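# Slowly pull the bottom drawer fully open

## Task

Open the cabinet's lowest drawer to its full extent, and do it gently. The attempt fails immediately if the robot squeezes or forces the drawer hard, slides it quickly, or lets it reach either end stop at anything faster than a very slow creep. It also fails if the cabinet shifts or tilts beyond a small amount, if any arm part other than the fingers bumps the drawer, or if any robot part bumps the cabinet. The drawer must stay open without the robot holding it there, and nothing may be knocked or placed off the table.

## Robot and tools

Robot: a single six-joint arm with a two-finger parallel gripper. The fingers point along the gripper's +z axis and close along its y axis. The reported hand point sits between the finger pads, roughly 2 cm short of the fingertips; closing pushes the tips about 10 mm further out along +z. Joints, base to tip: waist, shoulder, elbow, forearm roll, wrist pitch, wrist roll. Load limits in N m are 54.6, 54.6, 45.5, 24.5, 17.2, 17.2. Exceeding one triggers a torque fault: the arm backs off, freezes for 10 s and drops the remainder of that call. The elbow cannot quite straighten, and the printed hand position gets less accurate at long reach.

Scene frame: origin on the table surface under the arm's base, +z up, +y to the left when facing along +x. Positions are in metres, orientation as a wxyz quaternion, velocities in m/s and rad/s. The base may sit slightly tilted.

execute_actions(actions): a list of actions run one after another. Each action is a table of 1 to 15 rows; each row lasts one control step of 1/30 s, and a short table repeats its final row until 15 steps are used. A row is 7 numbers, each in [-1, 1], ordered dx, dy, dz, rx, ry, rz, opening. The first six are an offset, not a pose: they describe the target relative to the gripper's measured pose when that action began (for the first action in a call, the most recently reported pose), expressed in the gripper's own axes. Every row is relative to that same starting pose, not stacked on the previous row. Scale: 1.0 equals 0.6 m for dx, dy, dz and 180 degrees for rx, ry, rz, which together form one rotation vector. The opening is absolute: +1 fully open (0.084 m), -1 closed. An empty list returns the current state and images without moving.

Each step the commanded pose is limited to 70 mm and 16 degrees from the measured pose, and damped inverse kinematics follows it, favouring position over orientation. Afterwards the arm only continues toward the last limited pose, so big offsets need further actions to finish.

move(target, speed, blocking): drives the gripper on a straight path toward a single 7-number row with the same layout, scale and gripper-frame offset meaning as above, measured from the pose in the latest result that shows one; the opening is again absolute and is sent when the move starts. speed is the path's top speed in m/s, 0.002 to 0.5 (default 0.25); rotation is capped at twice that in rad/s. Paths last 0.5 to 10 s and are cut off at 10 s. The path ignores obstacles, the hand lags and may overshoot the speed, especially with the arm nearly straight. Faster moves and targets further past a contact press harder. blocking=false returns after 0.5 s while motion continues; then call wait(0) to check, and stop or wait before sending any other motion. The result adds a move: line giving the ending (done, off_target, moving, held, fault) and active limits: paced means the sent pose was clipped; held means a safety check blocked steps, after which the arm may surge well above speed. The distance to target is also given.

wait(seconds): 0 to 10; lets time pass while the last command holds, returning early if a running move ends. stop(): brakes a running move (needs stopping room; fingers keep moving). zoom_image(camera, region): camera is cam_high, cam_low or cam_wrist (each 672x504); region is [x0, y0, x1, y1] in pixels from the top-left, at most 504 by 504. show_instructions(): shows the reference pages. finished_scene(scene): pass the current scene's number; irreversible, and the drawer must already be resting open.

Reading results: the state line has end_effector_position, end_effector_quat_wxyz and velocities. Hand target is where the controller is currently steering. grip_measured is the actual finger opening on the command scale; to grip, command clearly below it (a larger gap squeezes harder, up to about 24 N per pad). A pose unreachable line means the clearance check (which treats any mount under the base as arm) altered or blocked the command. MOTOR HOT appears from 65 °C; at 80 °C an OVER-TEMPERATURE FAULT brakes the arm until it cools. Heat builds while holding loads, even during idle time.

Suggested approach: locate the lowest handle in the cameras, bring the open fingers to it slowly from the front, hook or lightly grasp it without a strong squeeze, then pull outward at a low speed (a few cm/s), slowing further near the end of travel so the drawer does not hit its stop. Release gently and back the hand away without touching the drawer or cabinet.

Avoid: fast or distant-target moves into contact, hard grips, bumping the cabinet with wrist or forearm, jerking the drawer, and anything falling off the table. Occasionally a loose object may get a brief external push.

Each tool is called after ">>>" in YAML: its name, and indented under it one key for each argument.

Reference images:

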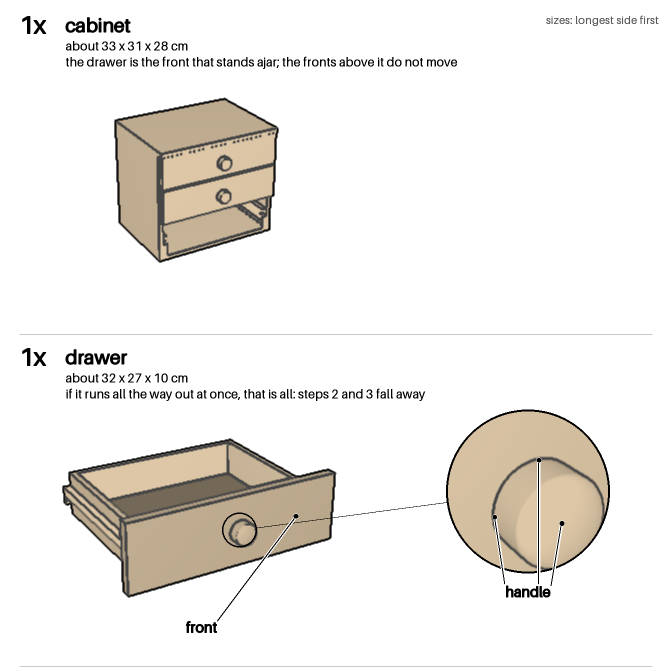

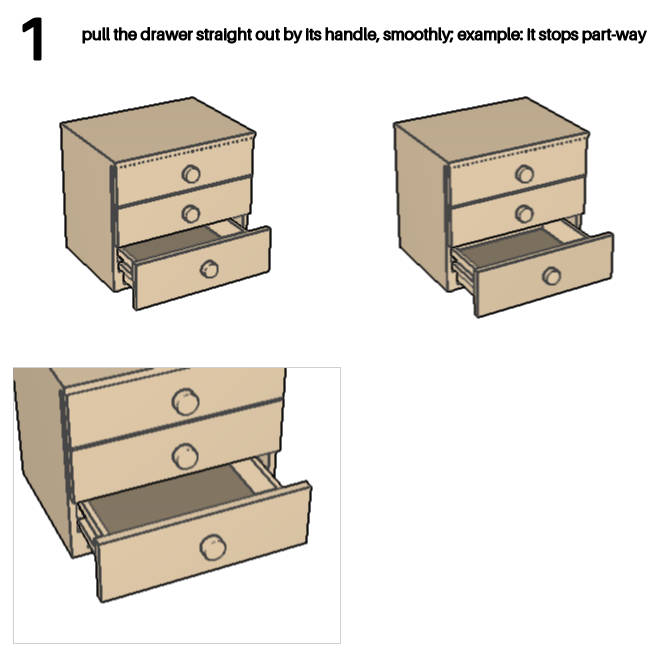

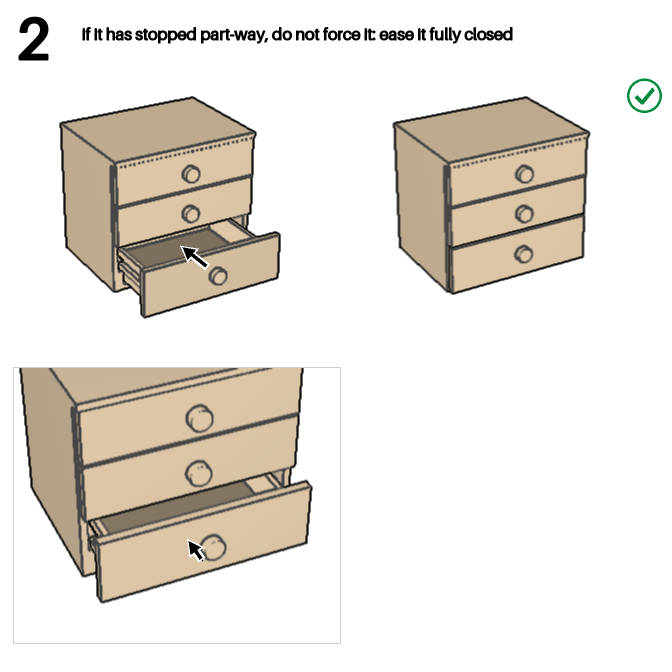

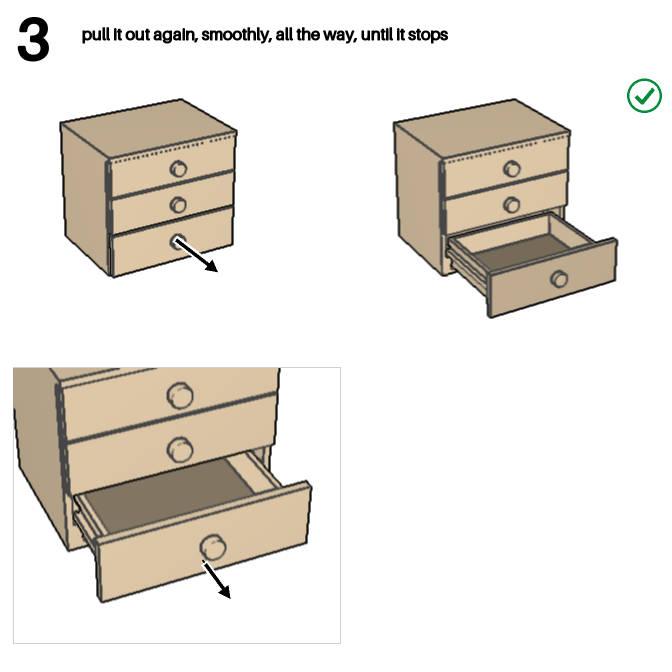

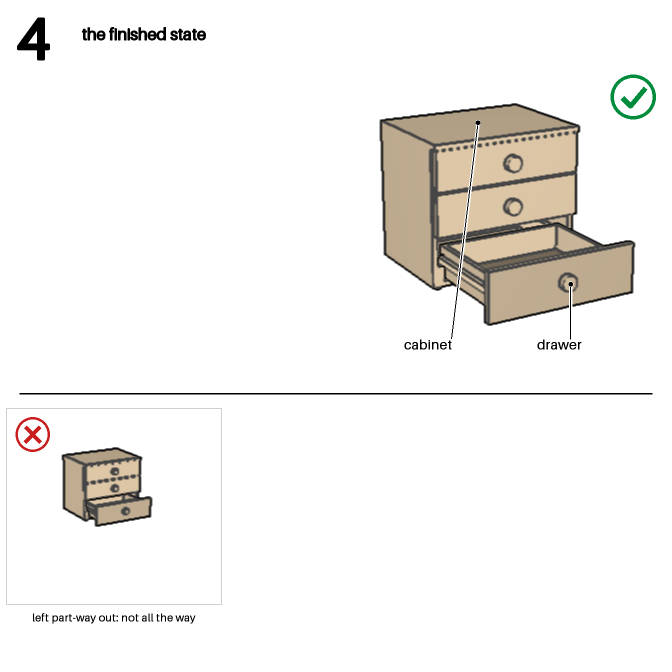

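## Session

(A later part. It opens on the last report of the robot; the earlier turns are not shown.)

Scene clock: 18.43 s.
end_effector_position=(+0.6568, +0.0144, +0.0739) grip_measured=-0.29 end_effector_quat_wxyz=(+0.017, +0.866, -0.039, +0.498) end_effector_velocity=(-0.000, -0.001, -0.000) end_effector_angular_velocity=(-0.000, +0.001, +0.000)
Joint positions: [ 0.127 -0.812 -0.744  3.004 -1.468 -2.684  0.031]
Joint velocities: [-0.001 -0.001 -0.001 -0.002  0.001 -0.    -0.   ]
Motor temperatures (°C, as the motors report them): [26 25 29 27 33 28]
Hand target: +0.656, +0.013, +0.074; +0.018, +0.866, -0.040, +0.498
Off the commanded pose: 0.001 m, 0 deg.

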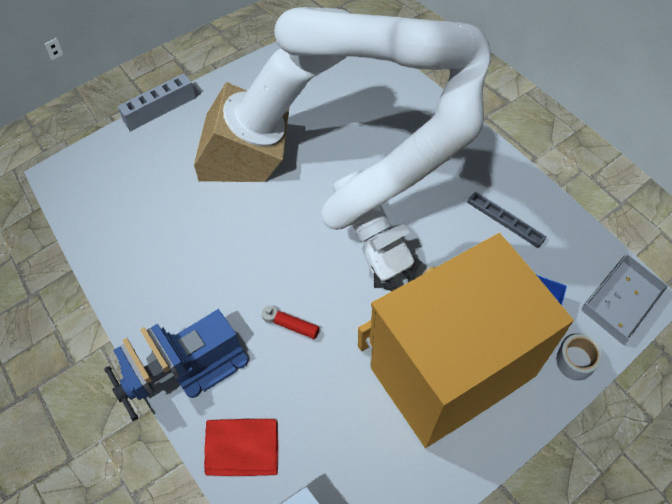

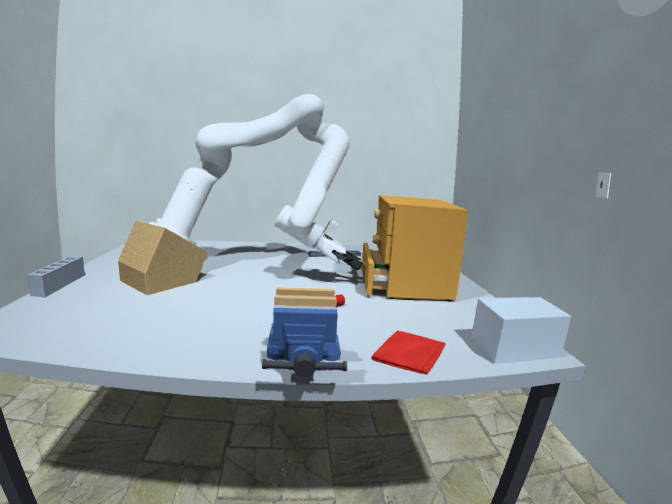

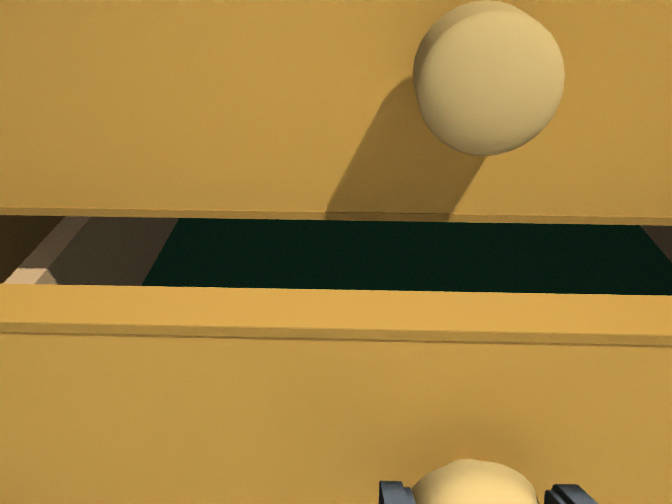

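>>> move:
  target: [-0.025,-0.0013,-0.0433,0,0,0,-0.4]
  speed: 0.03

>>> move:
  target: [-0.025,-0.0013,-0.0433,0,0,0,-0.4]
  speed: 0.03

>>> move:
  target: [-0.0167,-0.001,-0.029,0,0,0,-0.4]
  speed: 0.03

Scene clock: 20.23 s.
end_effector_position=(+0.6270, +0.0178, +0.0738) grip_measured=-0.29 end_effector_quat_wxyz=(+0.016, +0.866, -0.038, +0.498) end_effector_velocity=(-0.001, -0.001, +0.000) end_effector_angular_velocity=(-0.001, -0.001, -0.001)
Joint positions: [ 0.136 -0.817 -0.681  3.013 -1.534 -2.692  0.031]
Joint velocities: [-0.    -0.001  0.003  0.001 -0.004 -0.001 -0.   ]
Motor temperatures (°C, as the motors report them): [26 25 29 27 33 28]
Hand target: +0.627, +0.018, +0.074; +0.017, +0.866, -0.039, +0.498
Off the commanded pose: 0.000 m, 0 deg.
move: done

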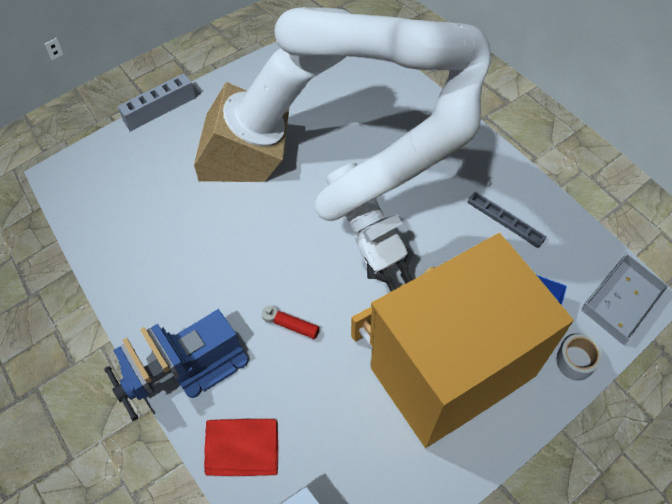

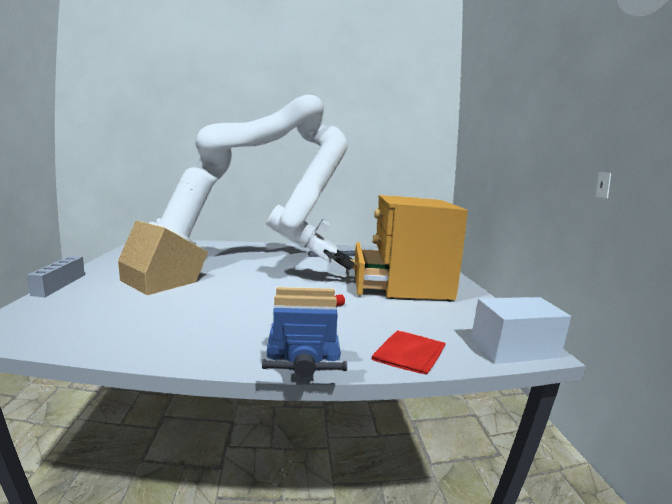

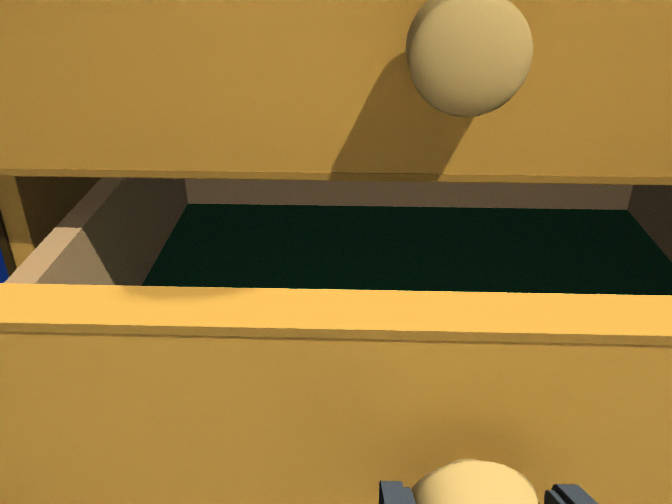

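Scene clock: 21.53 s.
end_effector_position=(+0.5982, +0.0207, +0.0740) grip_measured=-0.30 end_effector_quat_wxyz=(+0.017, +0.866, -0.039, +0.499) end_effector_velocity=(-0.005, -0.002, -0.001) end_effector_angular_velocity=(-0.003, +0.002, -0.005)
Joint positions: [ 0.147 -0.827 -0.623  3.025 -1.603 -2.698  0.031]
Joint velocities: [-0.001 -0.004  0.007  0.005 -0.007 -0.001 -0.   ]
Motor temperatures (°C, as the motors report them): [26 25 29 27 33 28]
Hand target: +0.597, +0.021, +0.074; +0.016, +0.866, -0.039, +0.498
Off the commanded pose: 0.001 m, 0 deg.
move: done

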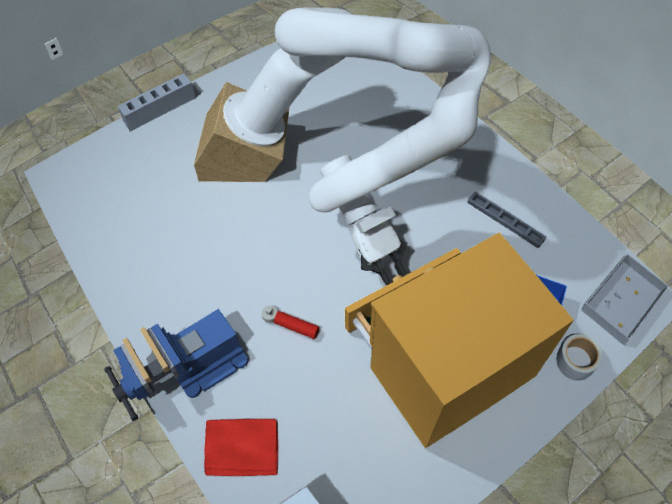

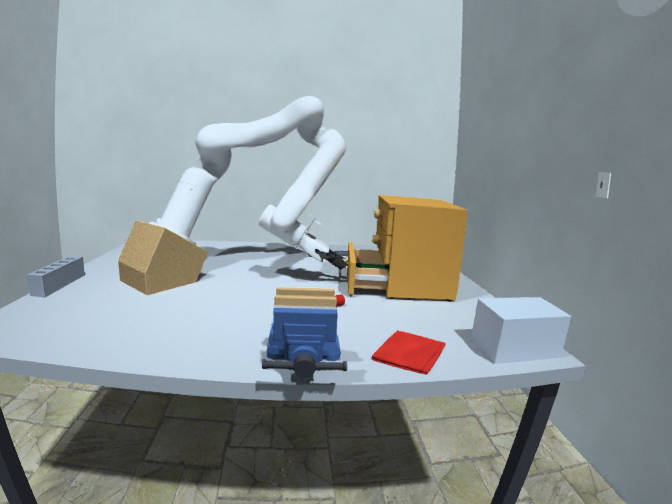

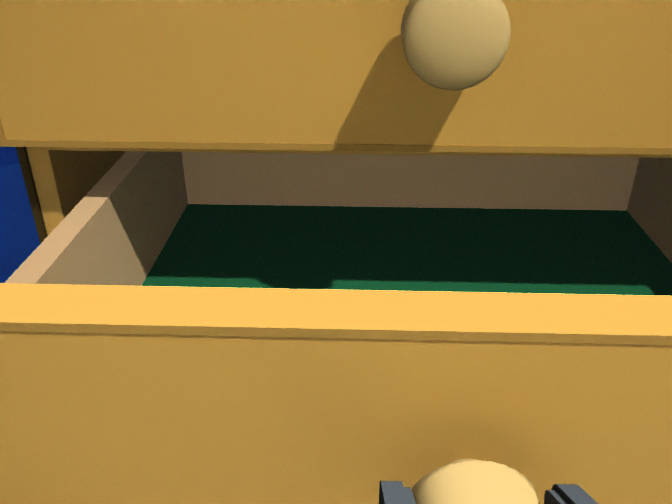

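Scene clock: 22.53 s.
end_effector_position=(+0.5791, +0.0231, +0.0742) grip_measured=-0.30 end_effector_quat_wxyz=(+0.016, +0.866, -0.038, +0.499) end_effector_velocity=(-0.002, +0.000, -0.000) end_effector_angular_velocity=(-0.001, +0.000, +0.000)
Joint positions: [ 0.155 -0.838 -0.587  3.033 -1.651 -2.702  0.031]
Joint velocities: [ 0.002 -0.002  0.003  0.002 -0.004 -0.001 -0.   ]
Motor temperatures (°C, as the motors report them): [26 25 29 27 33 28]
Hand target: +0.578, +0.023, +0.074; +0.017, +0.866, -0.039, +0.499
Off the commanded pose: 0.001 m, 0 deg.
move: done

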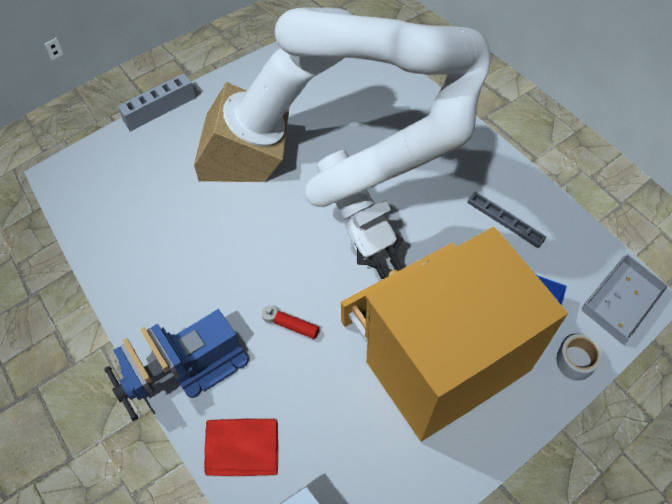

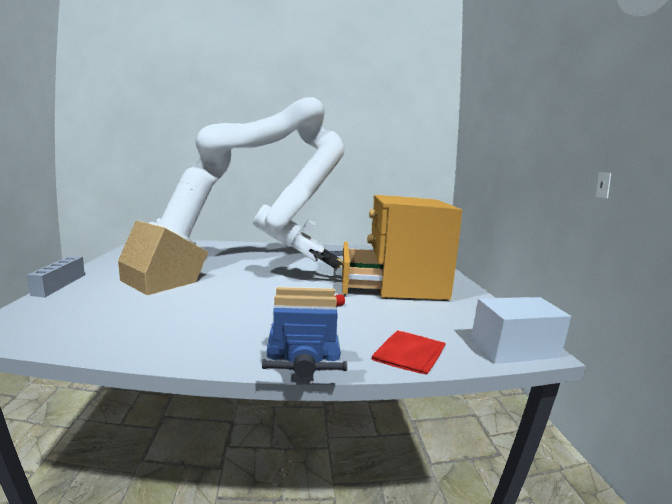

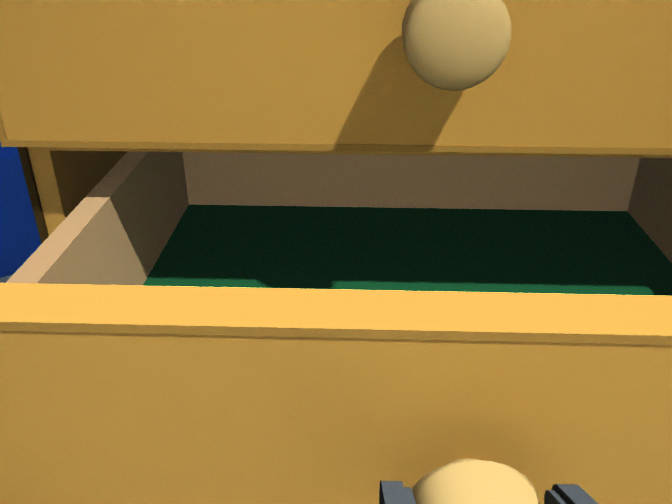

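>>> move:
  target: [0.0667,0.0035,0.1155,0,0,0,-0.4]
  speed: 0.04

>>> zoom_image:
  camera: "cam_low"
  region: [320,220,420,295]

Scene clock: 25.17 s.
end_effector_position=(+0.6586, +0.0143, +0.0741) grip_measured=-0.29 end_effector_quat_wxyz=(+0.016, +0.866, -0.038, +0.499) end_effector_velocity=(+0.002, +0.000, -0.000) end_effector_angular_velocity=(+0.000, -0.001, +0.000)
Joint positions: [ 0.127 -0.812 -0.748  3.004 -1.466 -2.684  0.031]
Joint velocities: [ 0.    -0.    -0.004  0.     0.003  0.001  0.   ]
Motor temperatures (°C, as the motors report them): [26 25 29 27 33 28]
Hand target: +0.659, +0.014, +0.074; +0.017, +0.866, -0.038, +0.499
Off the commanded pose: 0.000 m, 0 deg.
move: done

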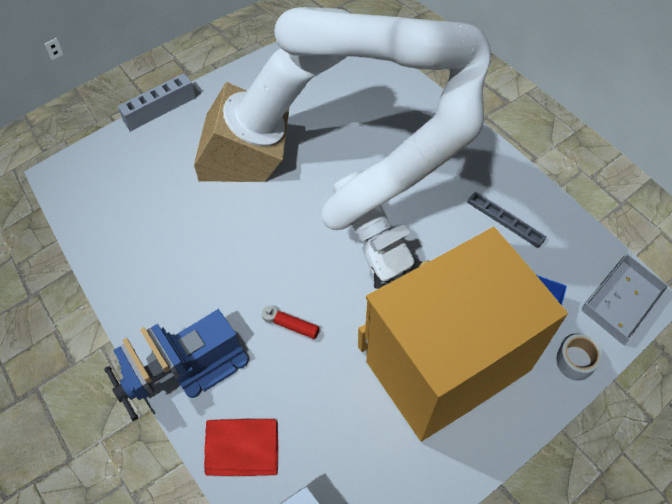

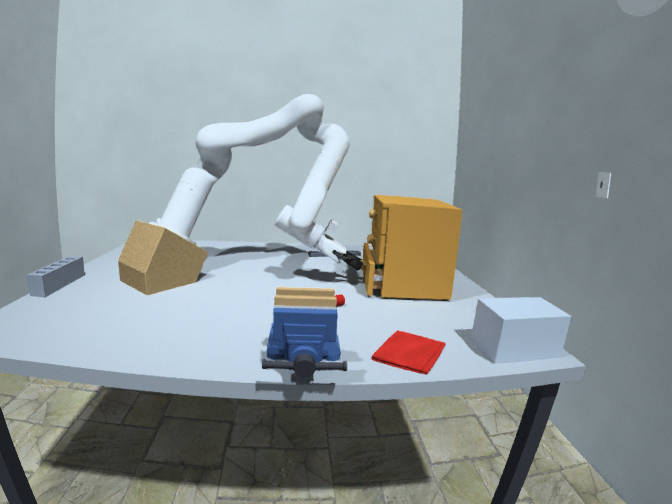

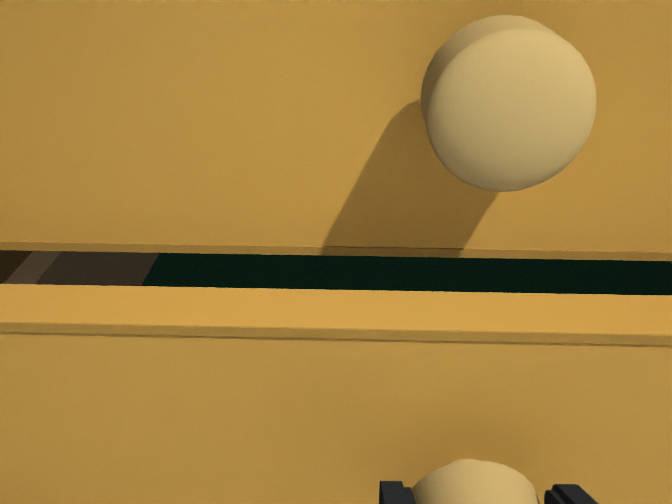

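Region (320, 220, 420, 295) of cam_low's 672x504 image, scaled by 5.040, with more detail than that image has; it fills the top 378 rows of this view, and the rest is white.

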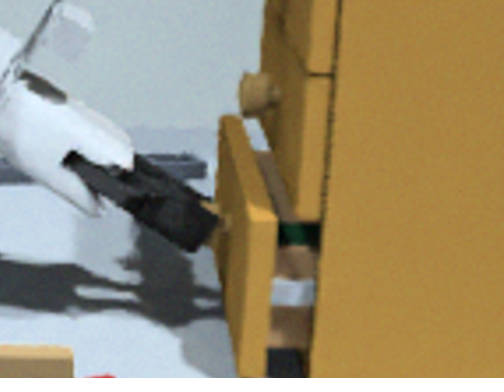

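>>> move:
  target: [0.0208,0.0011,0.0361,0,0,0,-0.4]
  speed: 0.02

>>> zoom_image:
  camera: "cam_low"
  region: [320,220,420,295]

Scene clock: 26.93 s.
end_effector_position=(+0.6833, +0.0116, +0.0741) grip_measured=-0.29 end_effector_quat_wxyz=(+0.016, +0.865, -0.038, +0.499) end_effector_velocity=(+0.002, +0.000, +0.000) end_effector_angular_velocity=(+0.000, -0.000, +0.000)
Joint positions: [ 0.12  -0.813 -0.803  2.996 -1.412 -2.676  0.031]
Joint velocities: [-0.     0.001 -0.003 -0.001  0.004  0.001  0.   ]
Motor temperatures (°C, as the motors report them): [26 25 29 27 33 28]
Hand target: +0.683, +0.012, +0.074; +0.016, +0.866, -0.038, +0.499
Off the commanded pose: 0.000 m, 0 deg.
move: done

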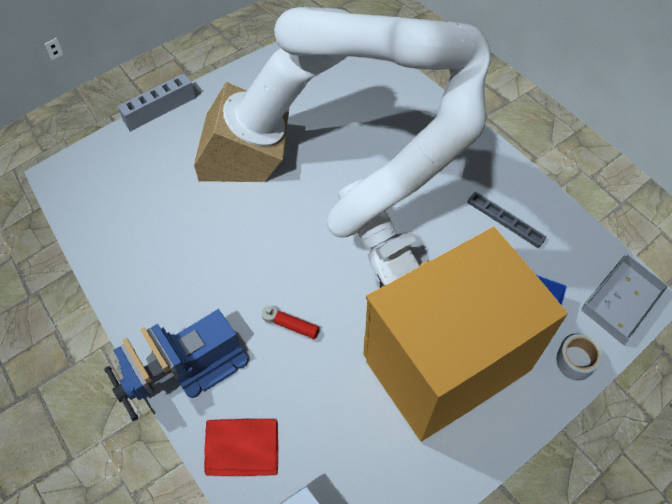

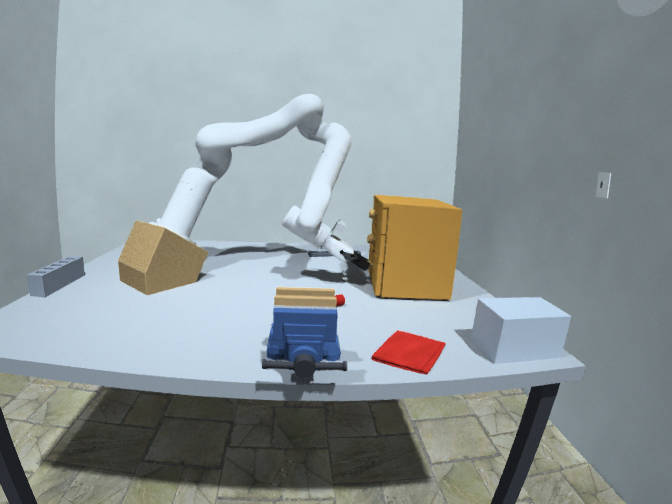

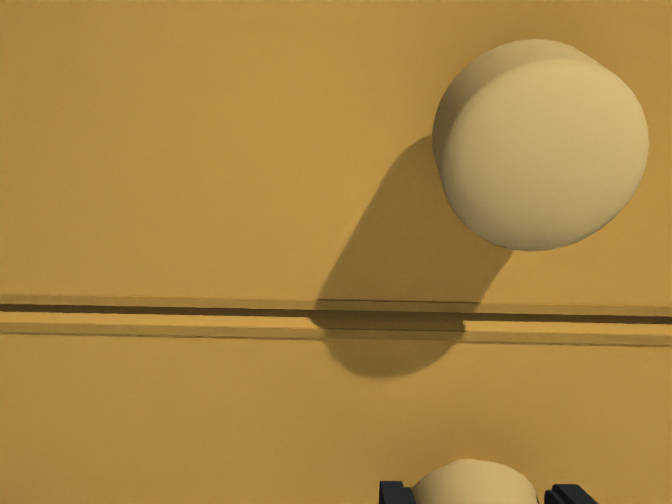

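Region (320, 220, 420, 295) of cam_low's 672x504 image, scaled by 5.040, with more detail than that image has; it fills the top 378 rows of this view, and the rest is white.

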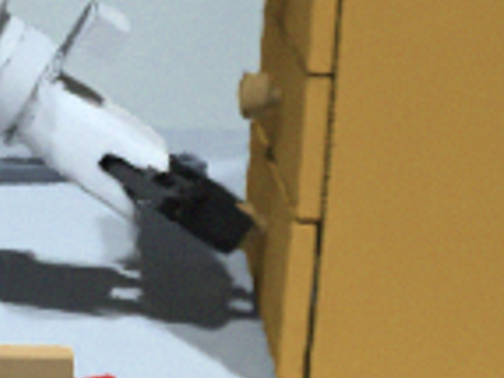

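>>> move:
  target: [0.0058,0.0003,0.0101,0,0,0,-0.4]
  speed: 0.006

Scene clock: 28.50 s.
end_effector_position=(+0.6896, +0.0110, +0.0735) grip_measured=-0.29 end_effector_quat_wxyz=(+0.016, +0.866, -0.038, +0.498) end_effector_velocity=(+0.002, -0.000, +0.001) end_effector_angular_velocity=(+0.001, -0.002, -0.000)
Joint positions: [ 0.118 -0.815 -0.818  2.993 -1.396 -2.674  0.031]
Joint velocities: [-0.001  0.002 -0.002 -0.001  0.002  0.001  0.   ]
Motor temperatures (°C, as the motors report them): [26 25 29 27 33 28]
Hand target: +0.690, +0.011, +0.074; +0.016, +0.865, -0.038, +0.499
Off the commanded pose: 0.001 m, 0 deg.
move: done

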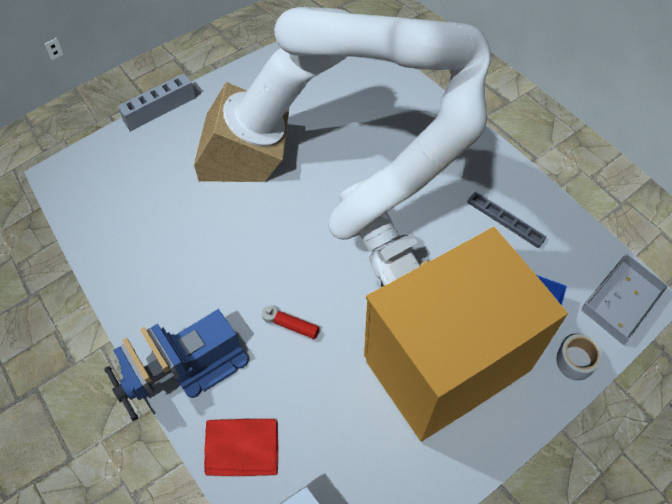

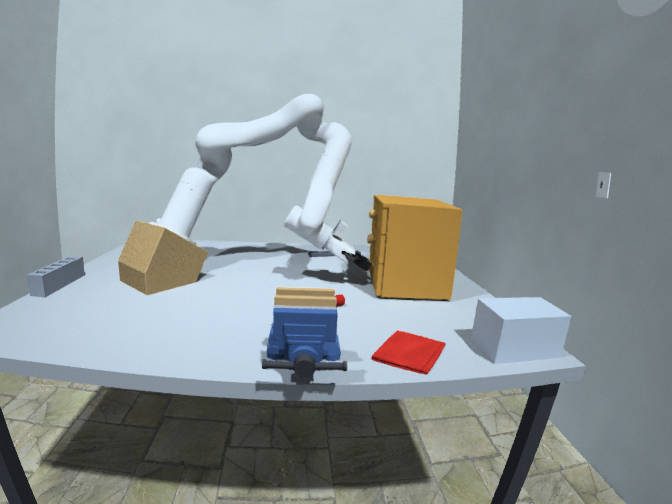

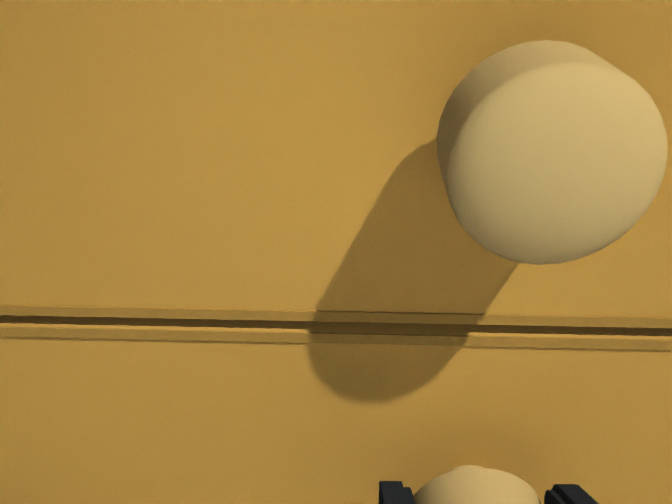

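Slight deflection appears; a little more to be sure.

>>> move:
  target: [0.003,0.0002,0.005,0,0,0,-0.4]
  speed: 0.005

Scene clock: 29.50 s.
end_effector_position=(+0.6929, +0.0108, +0.0733) grip_measured=-0.29 end_effector_quat_wxyz=(+0.016, +0.866, -0.038, +0.498) end_effector_velocity=(-0.000, -0.000, -0.000) end_effector_angular_velocity=(+0.000, +0.002, -0.000)
Joint positions: [ 0.117 -0.815 -0.826  2.99  -1.389 -2.673  0.031]
Joint velocities: [-0.001  0.     0.    -0.002  0.002  0.     0.   ]
Motor temperatures (°C, as the motors report them): [26 25 29 27 33 28]
Hand target: +0.693, +0.011, +0.074; +0.016, +0.866, -0.038, +0.498
Off the commanded pose: 0.000 m, 0 deg.
move: done

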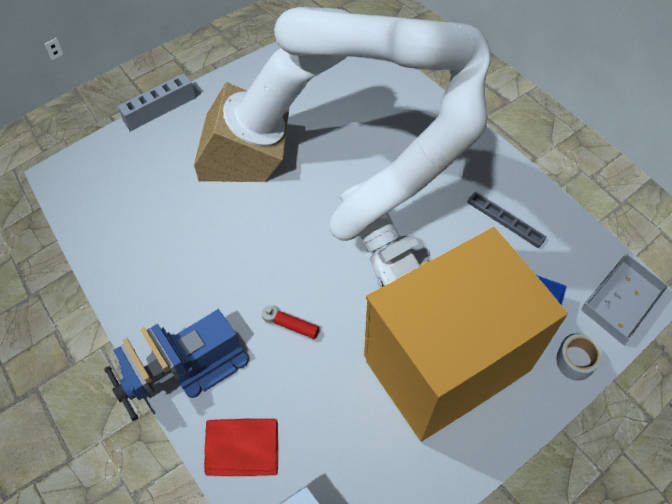

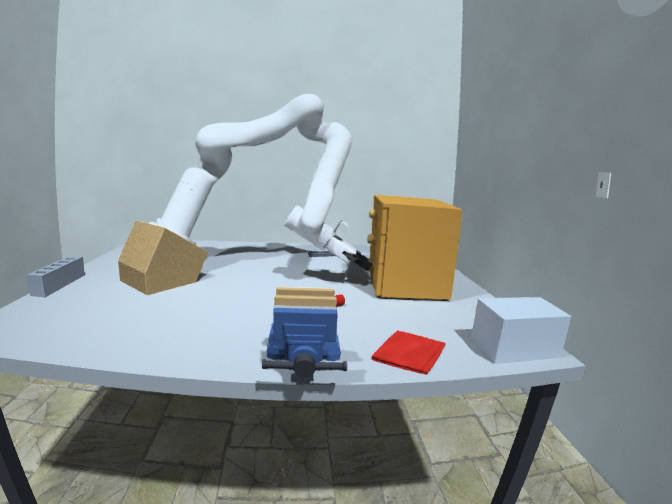

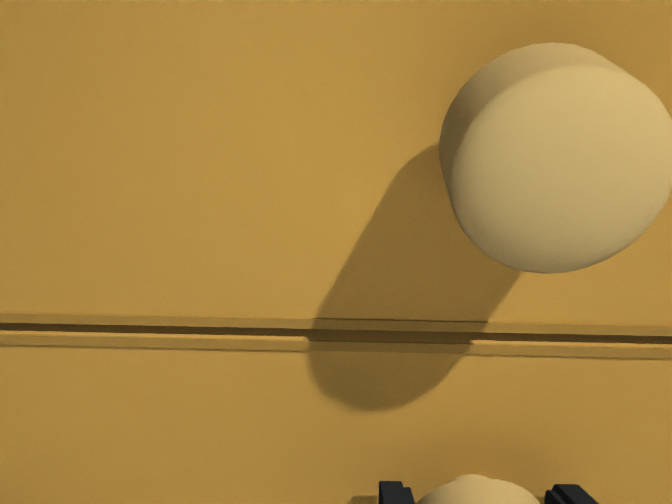

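>>> move:
  target: [-0.0833,-0.004,-0.1443,0,0,0,-0.4]
  speed: 0.045

Scene clock: 32.27 s.
end_effector_position=(+0.5936, +0.0214, +0.0738) grip_measured=-0.29 end_effector_quat_wxyz=(+0.016, +0.866, -0.038, +0.498) end_effector_velocity=(-0.001, +0.001, +0.000) end_effector_angular_velocity=(+0.000, -0.001, +0.001)
Joint positions: [ 0.148 -0.83  -0.615  3.023 -1.613 -2.7    0.031]
Joint velocities: [ 0.002 -0.     0.003  0.001 -0.005 -0.     0.   ]
Motor temperatures (°C, as the motors report them): [26 25 29 27 33 28]
Hand target: +0.593, +0.022, +0.074; +0.016, +0.866, -0.038, +0.498
Off the commanded pose: 0.000 m, 0 deg.
move: done

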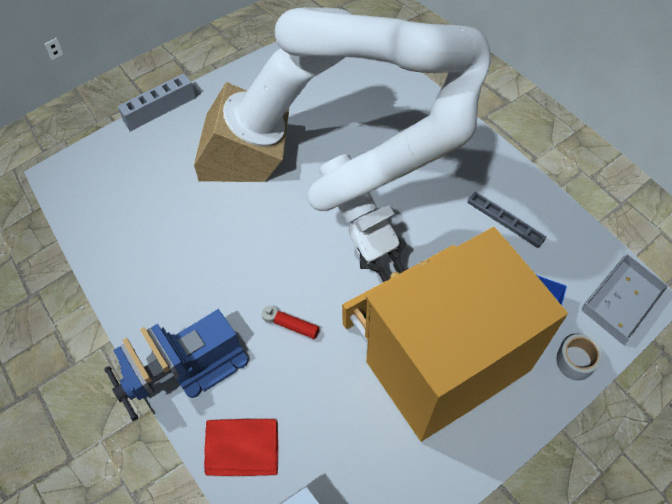

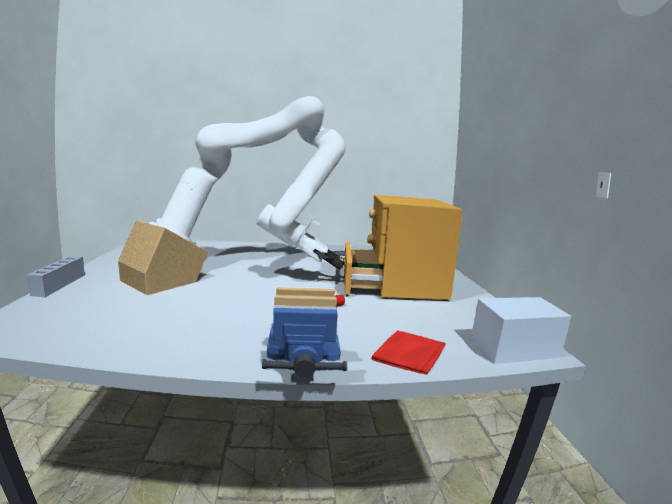

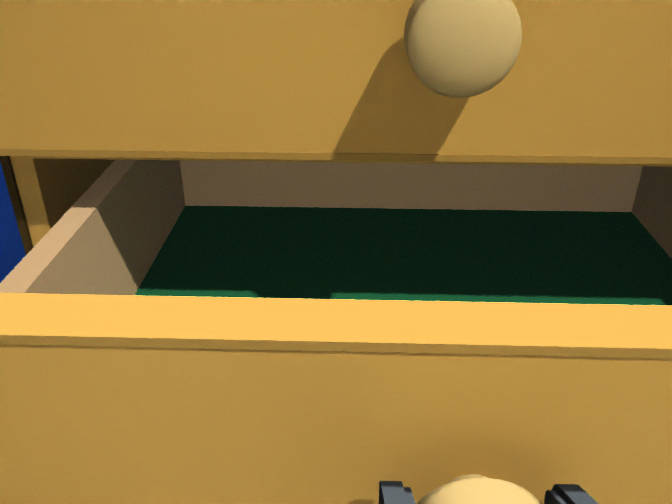

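>>> move:
  target: [-0.0167,-0.0008,-0.0289,0,0,0,-0.4]
  speed: 0.015

Scene clock: 34.00 s.
end_effector_position=(+0.5739, +0.0235, +0.0739) grip_measured=-0.29 end_effector_quat_wxyz=(+0.016, +0.866, -0.038, +0.498) end_effector_velocity=(-0.001, +0.000, +0.000) end_effector_angular_velocity=(-0.001, -0.001, +0.000)
Joint positions: [ 0.156 -0.841 -0.578  3.031 -1.661 -2.704  0.031]
Joint velocities: [ 0.001 -0.001  0.003  0.001 -0.004 -0.001  0.   ]
Motor temperatures (°C, as the motors report them): [26 25 29 27 33 28]
Hand target: +0.574, +0.024, +0.074; +0.016, +0.866, -0.038, +0.498
Off the commanded pose: 0.000 m, 0 deg.
move: done

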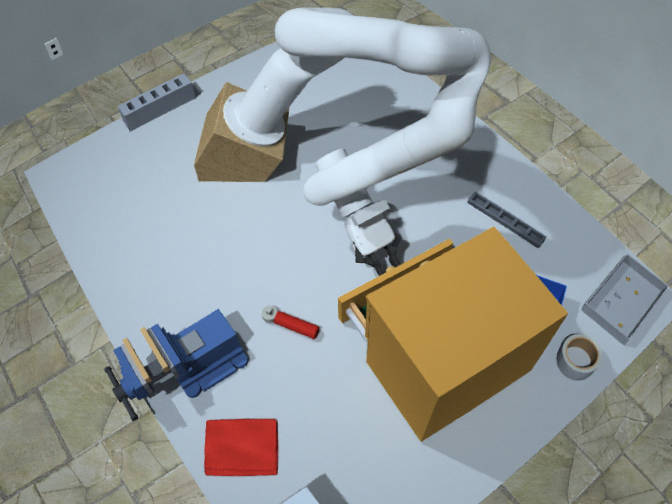

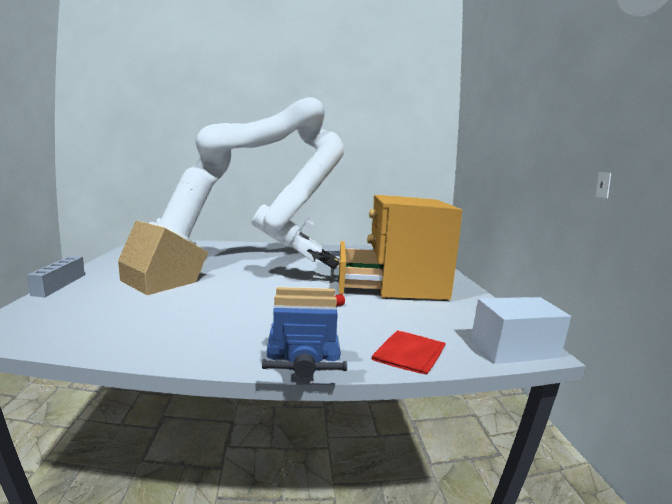

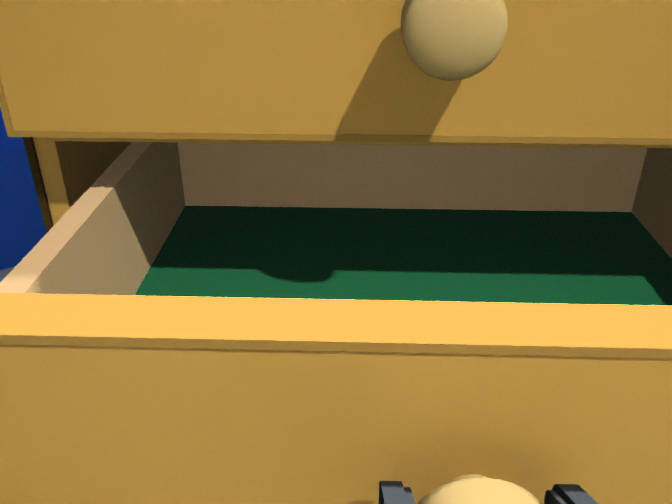

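>>> move:
  target: [-0.0417,-0.002,-0.0722,0,0,0,-0.4]
  speed: 0.035

Scene clock: 35.90 s.
end_effector_position=(+0.5243, +0.0288, +0.0741) grip_measured=-0.29 end_effector_quat_wxyz=(+0.016, +0.866, -0.038, +0.498) end_effector_velocity=(-0.001, +0.001, +0.000) end_effector_angular_velocity=(-0.001, -0.000, +0.001)
Joint positions: [ 0.182 -0.887 -0.493  3.055 -1.792 -2.708  0.031]
Joint velocities: [ 0.002 -0.001  0.003  0.001 -0.004 -0.001 -0.   ]
Motor temperatures (°C, as the motors report them): [26 25 29 27 33 28]
Hand target: +0.524, +0.029, +0.074; +0.016, +0.866, -0.038, +0.498
Off the commanded pose: 0.000 m, 0 deg.
move: done

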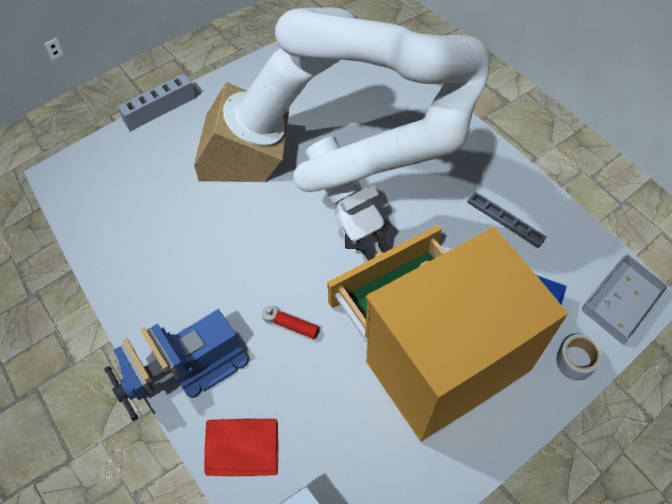

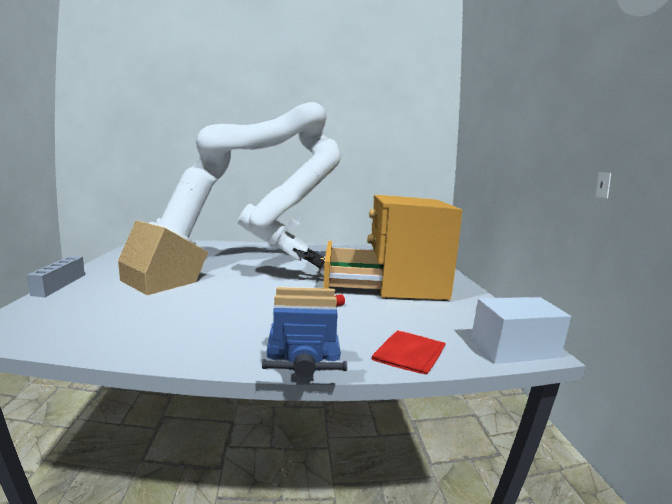

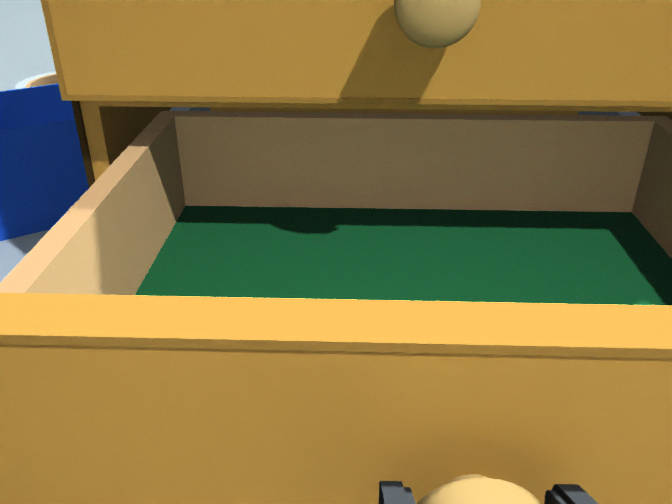

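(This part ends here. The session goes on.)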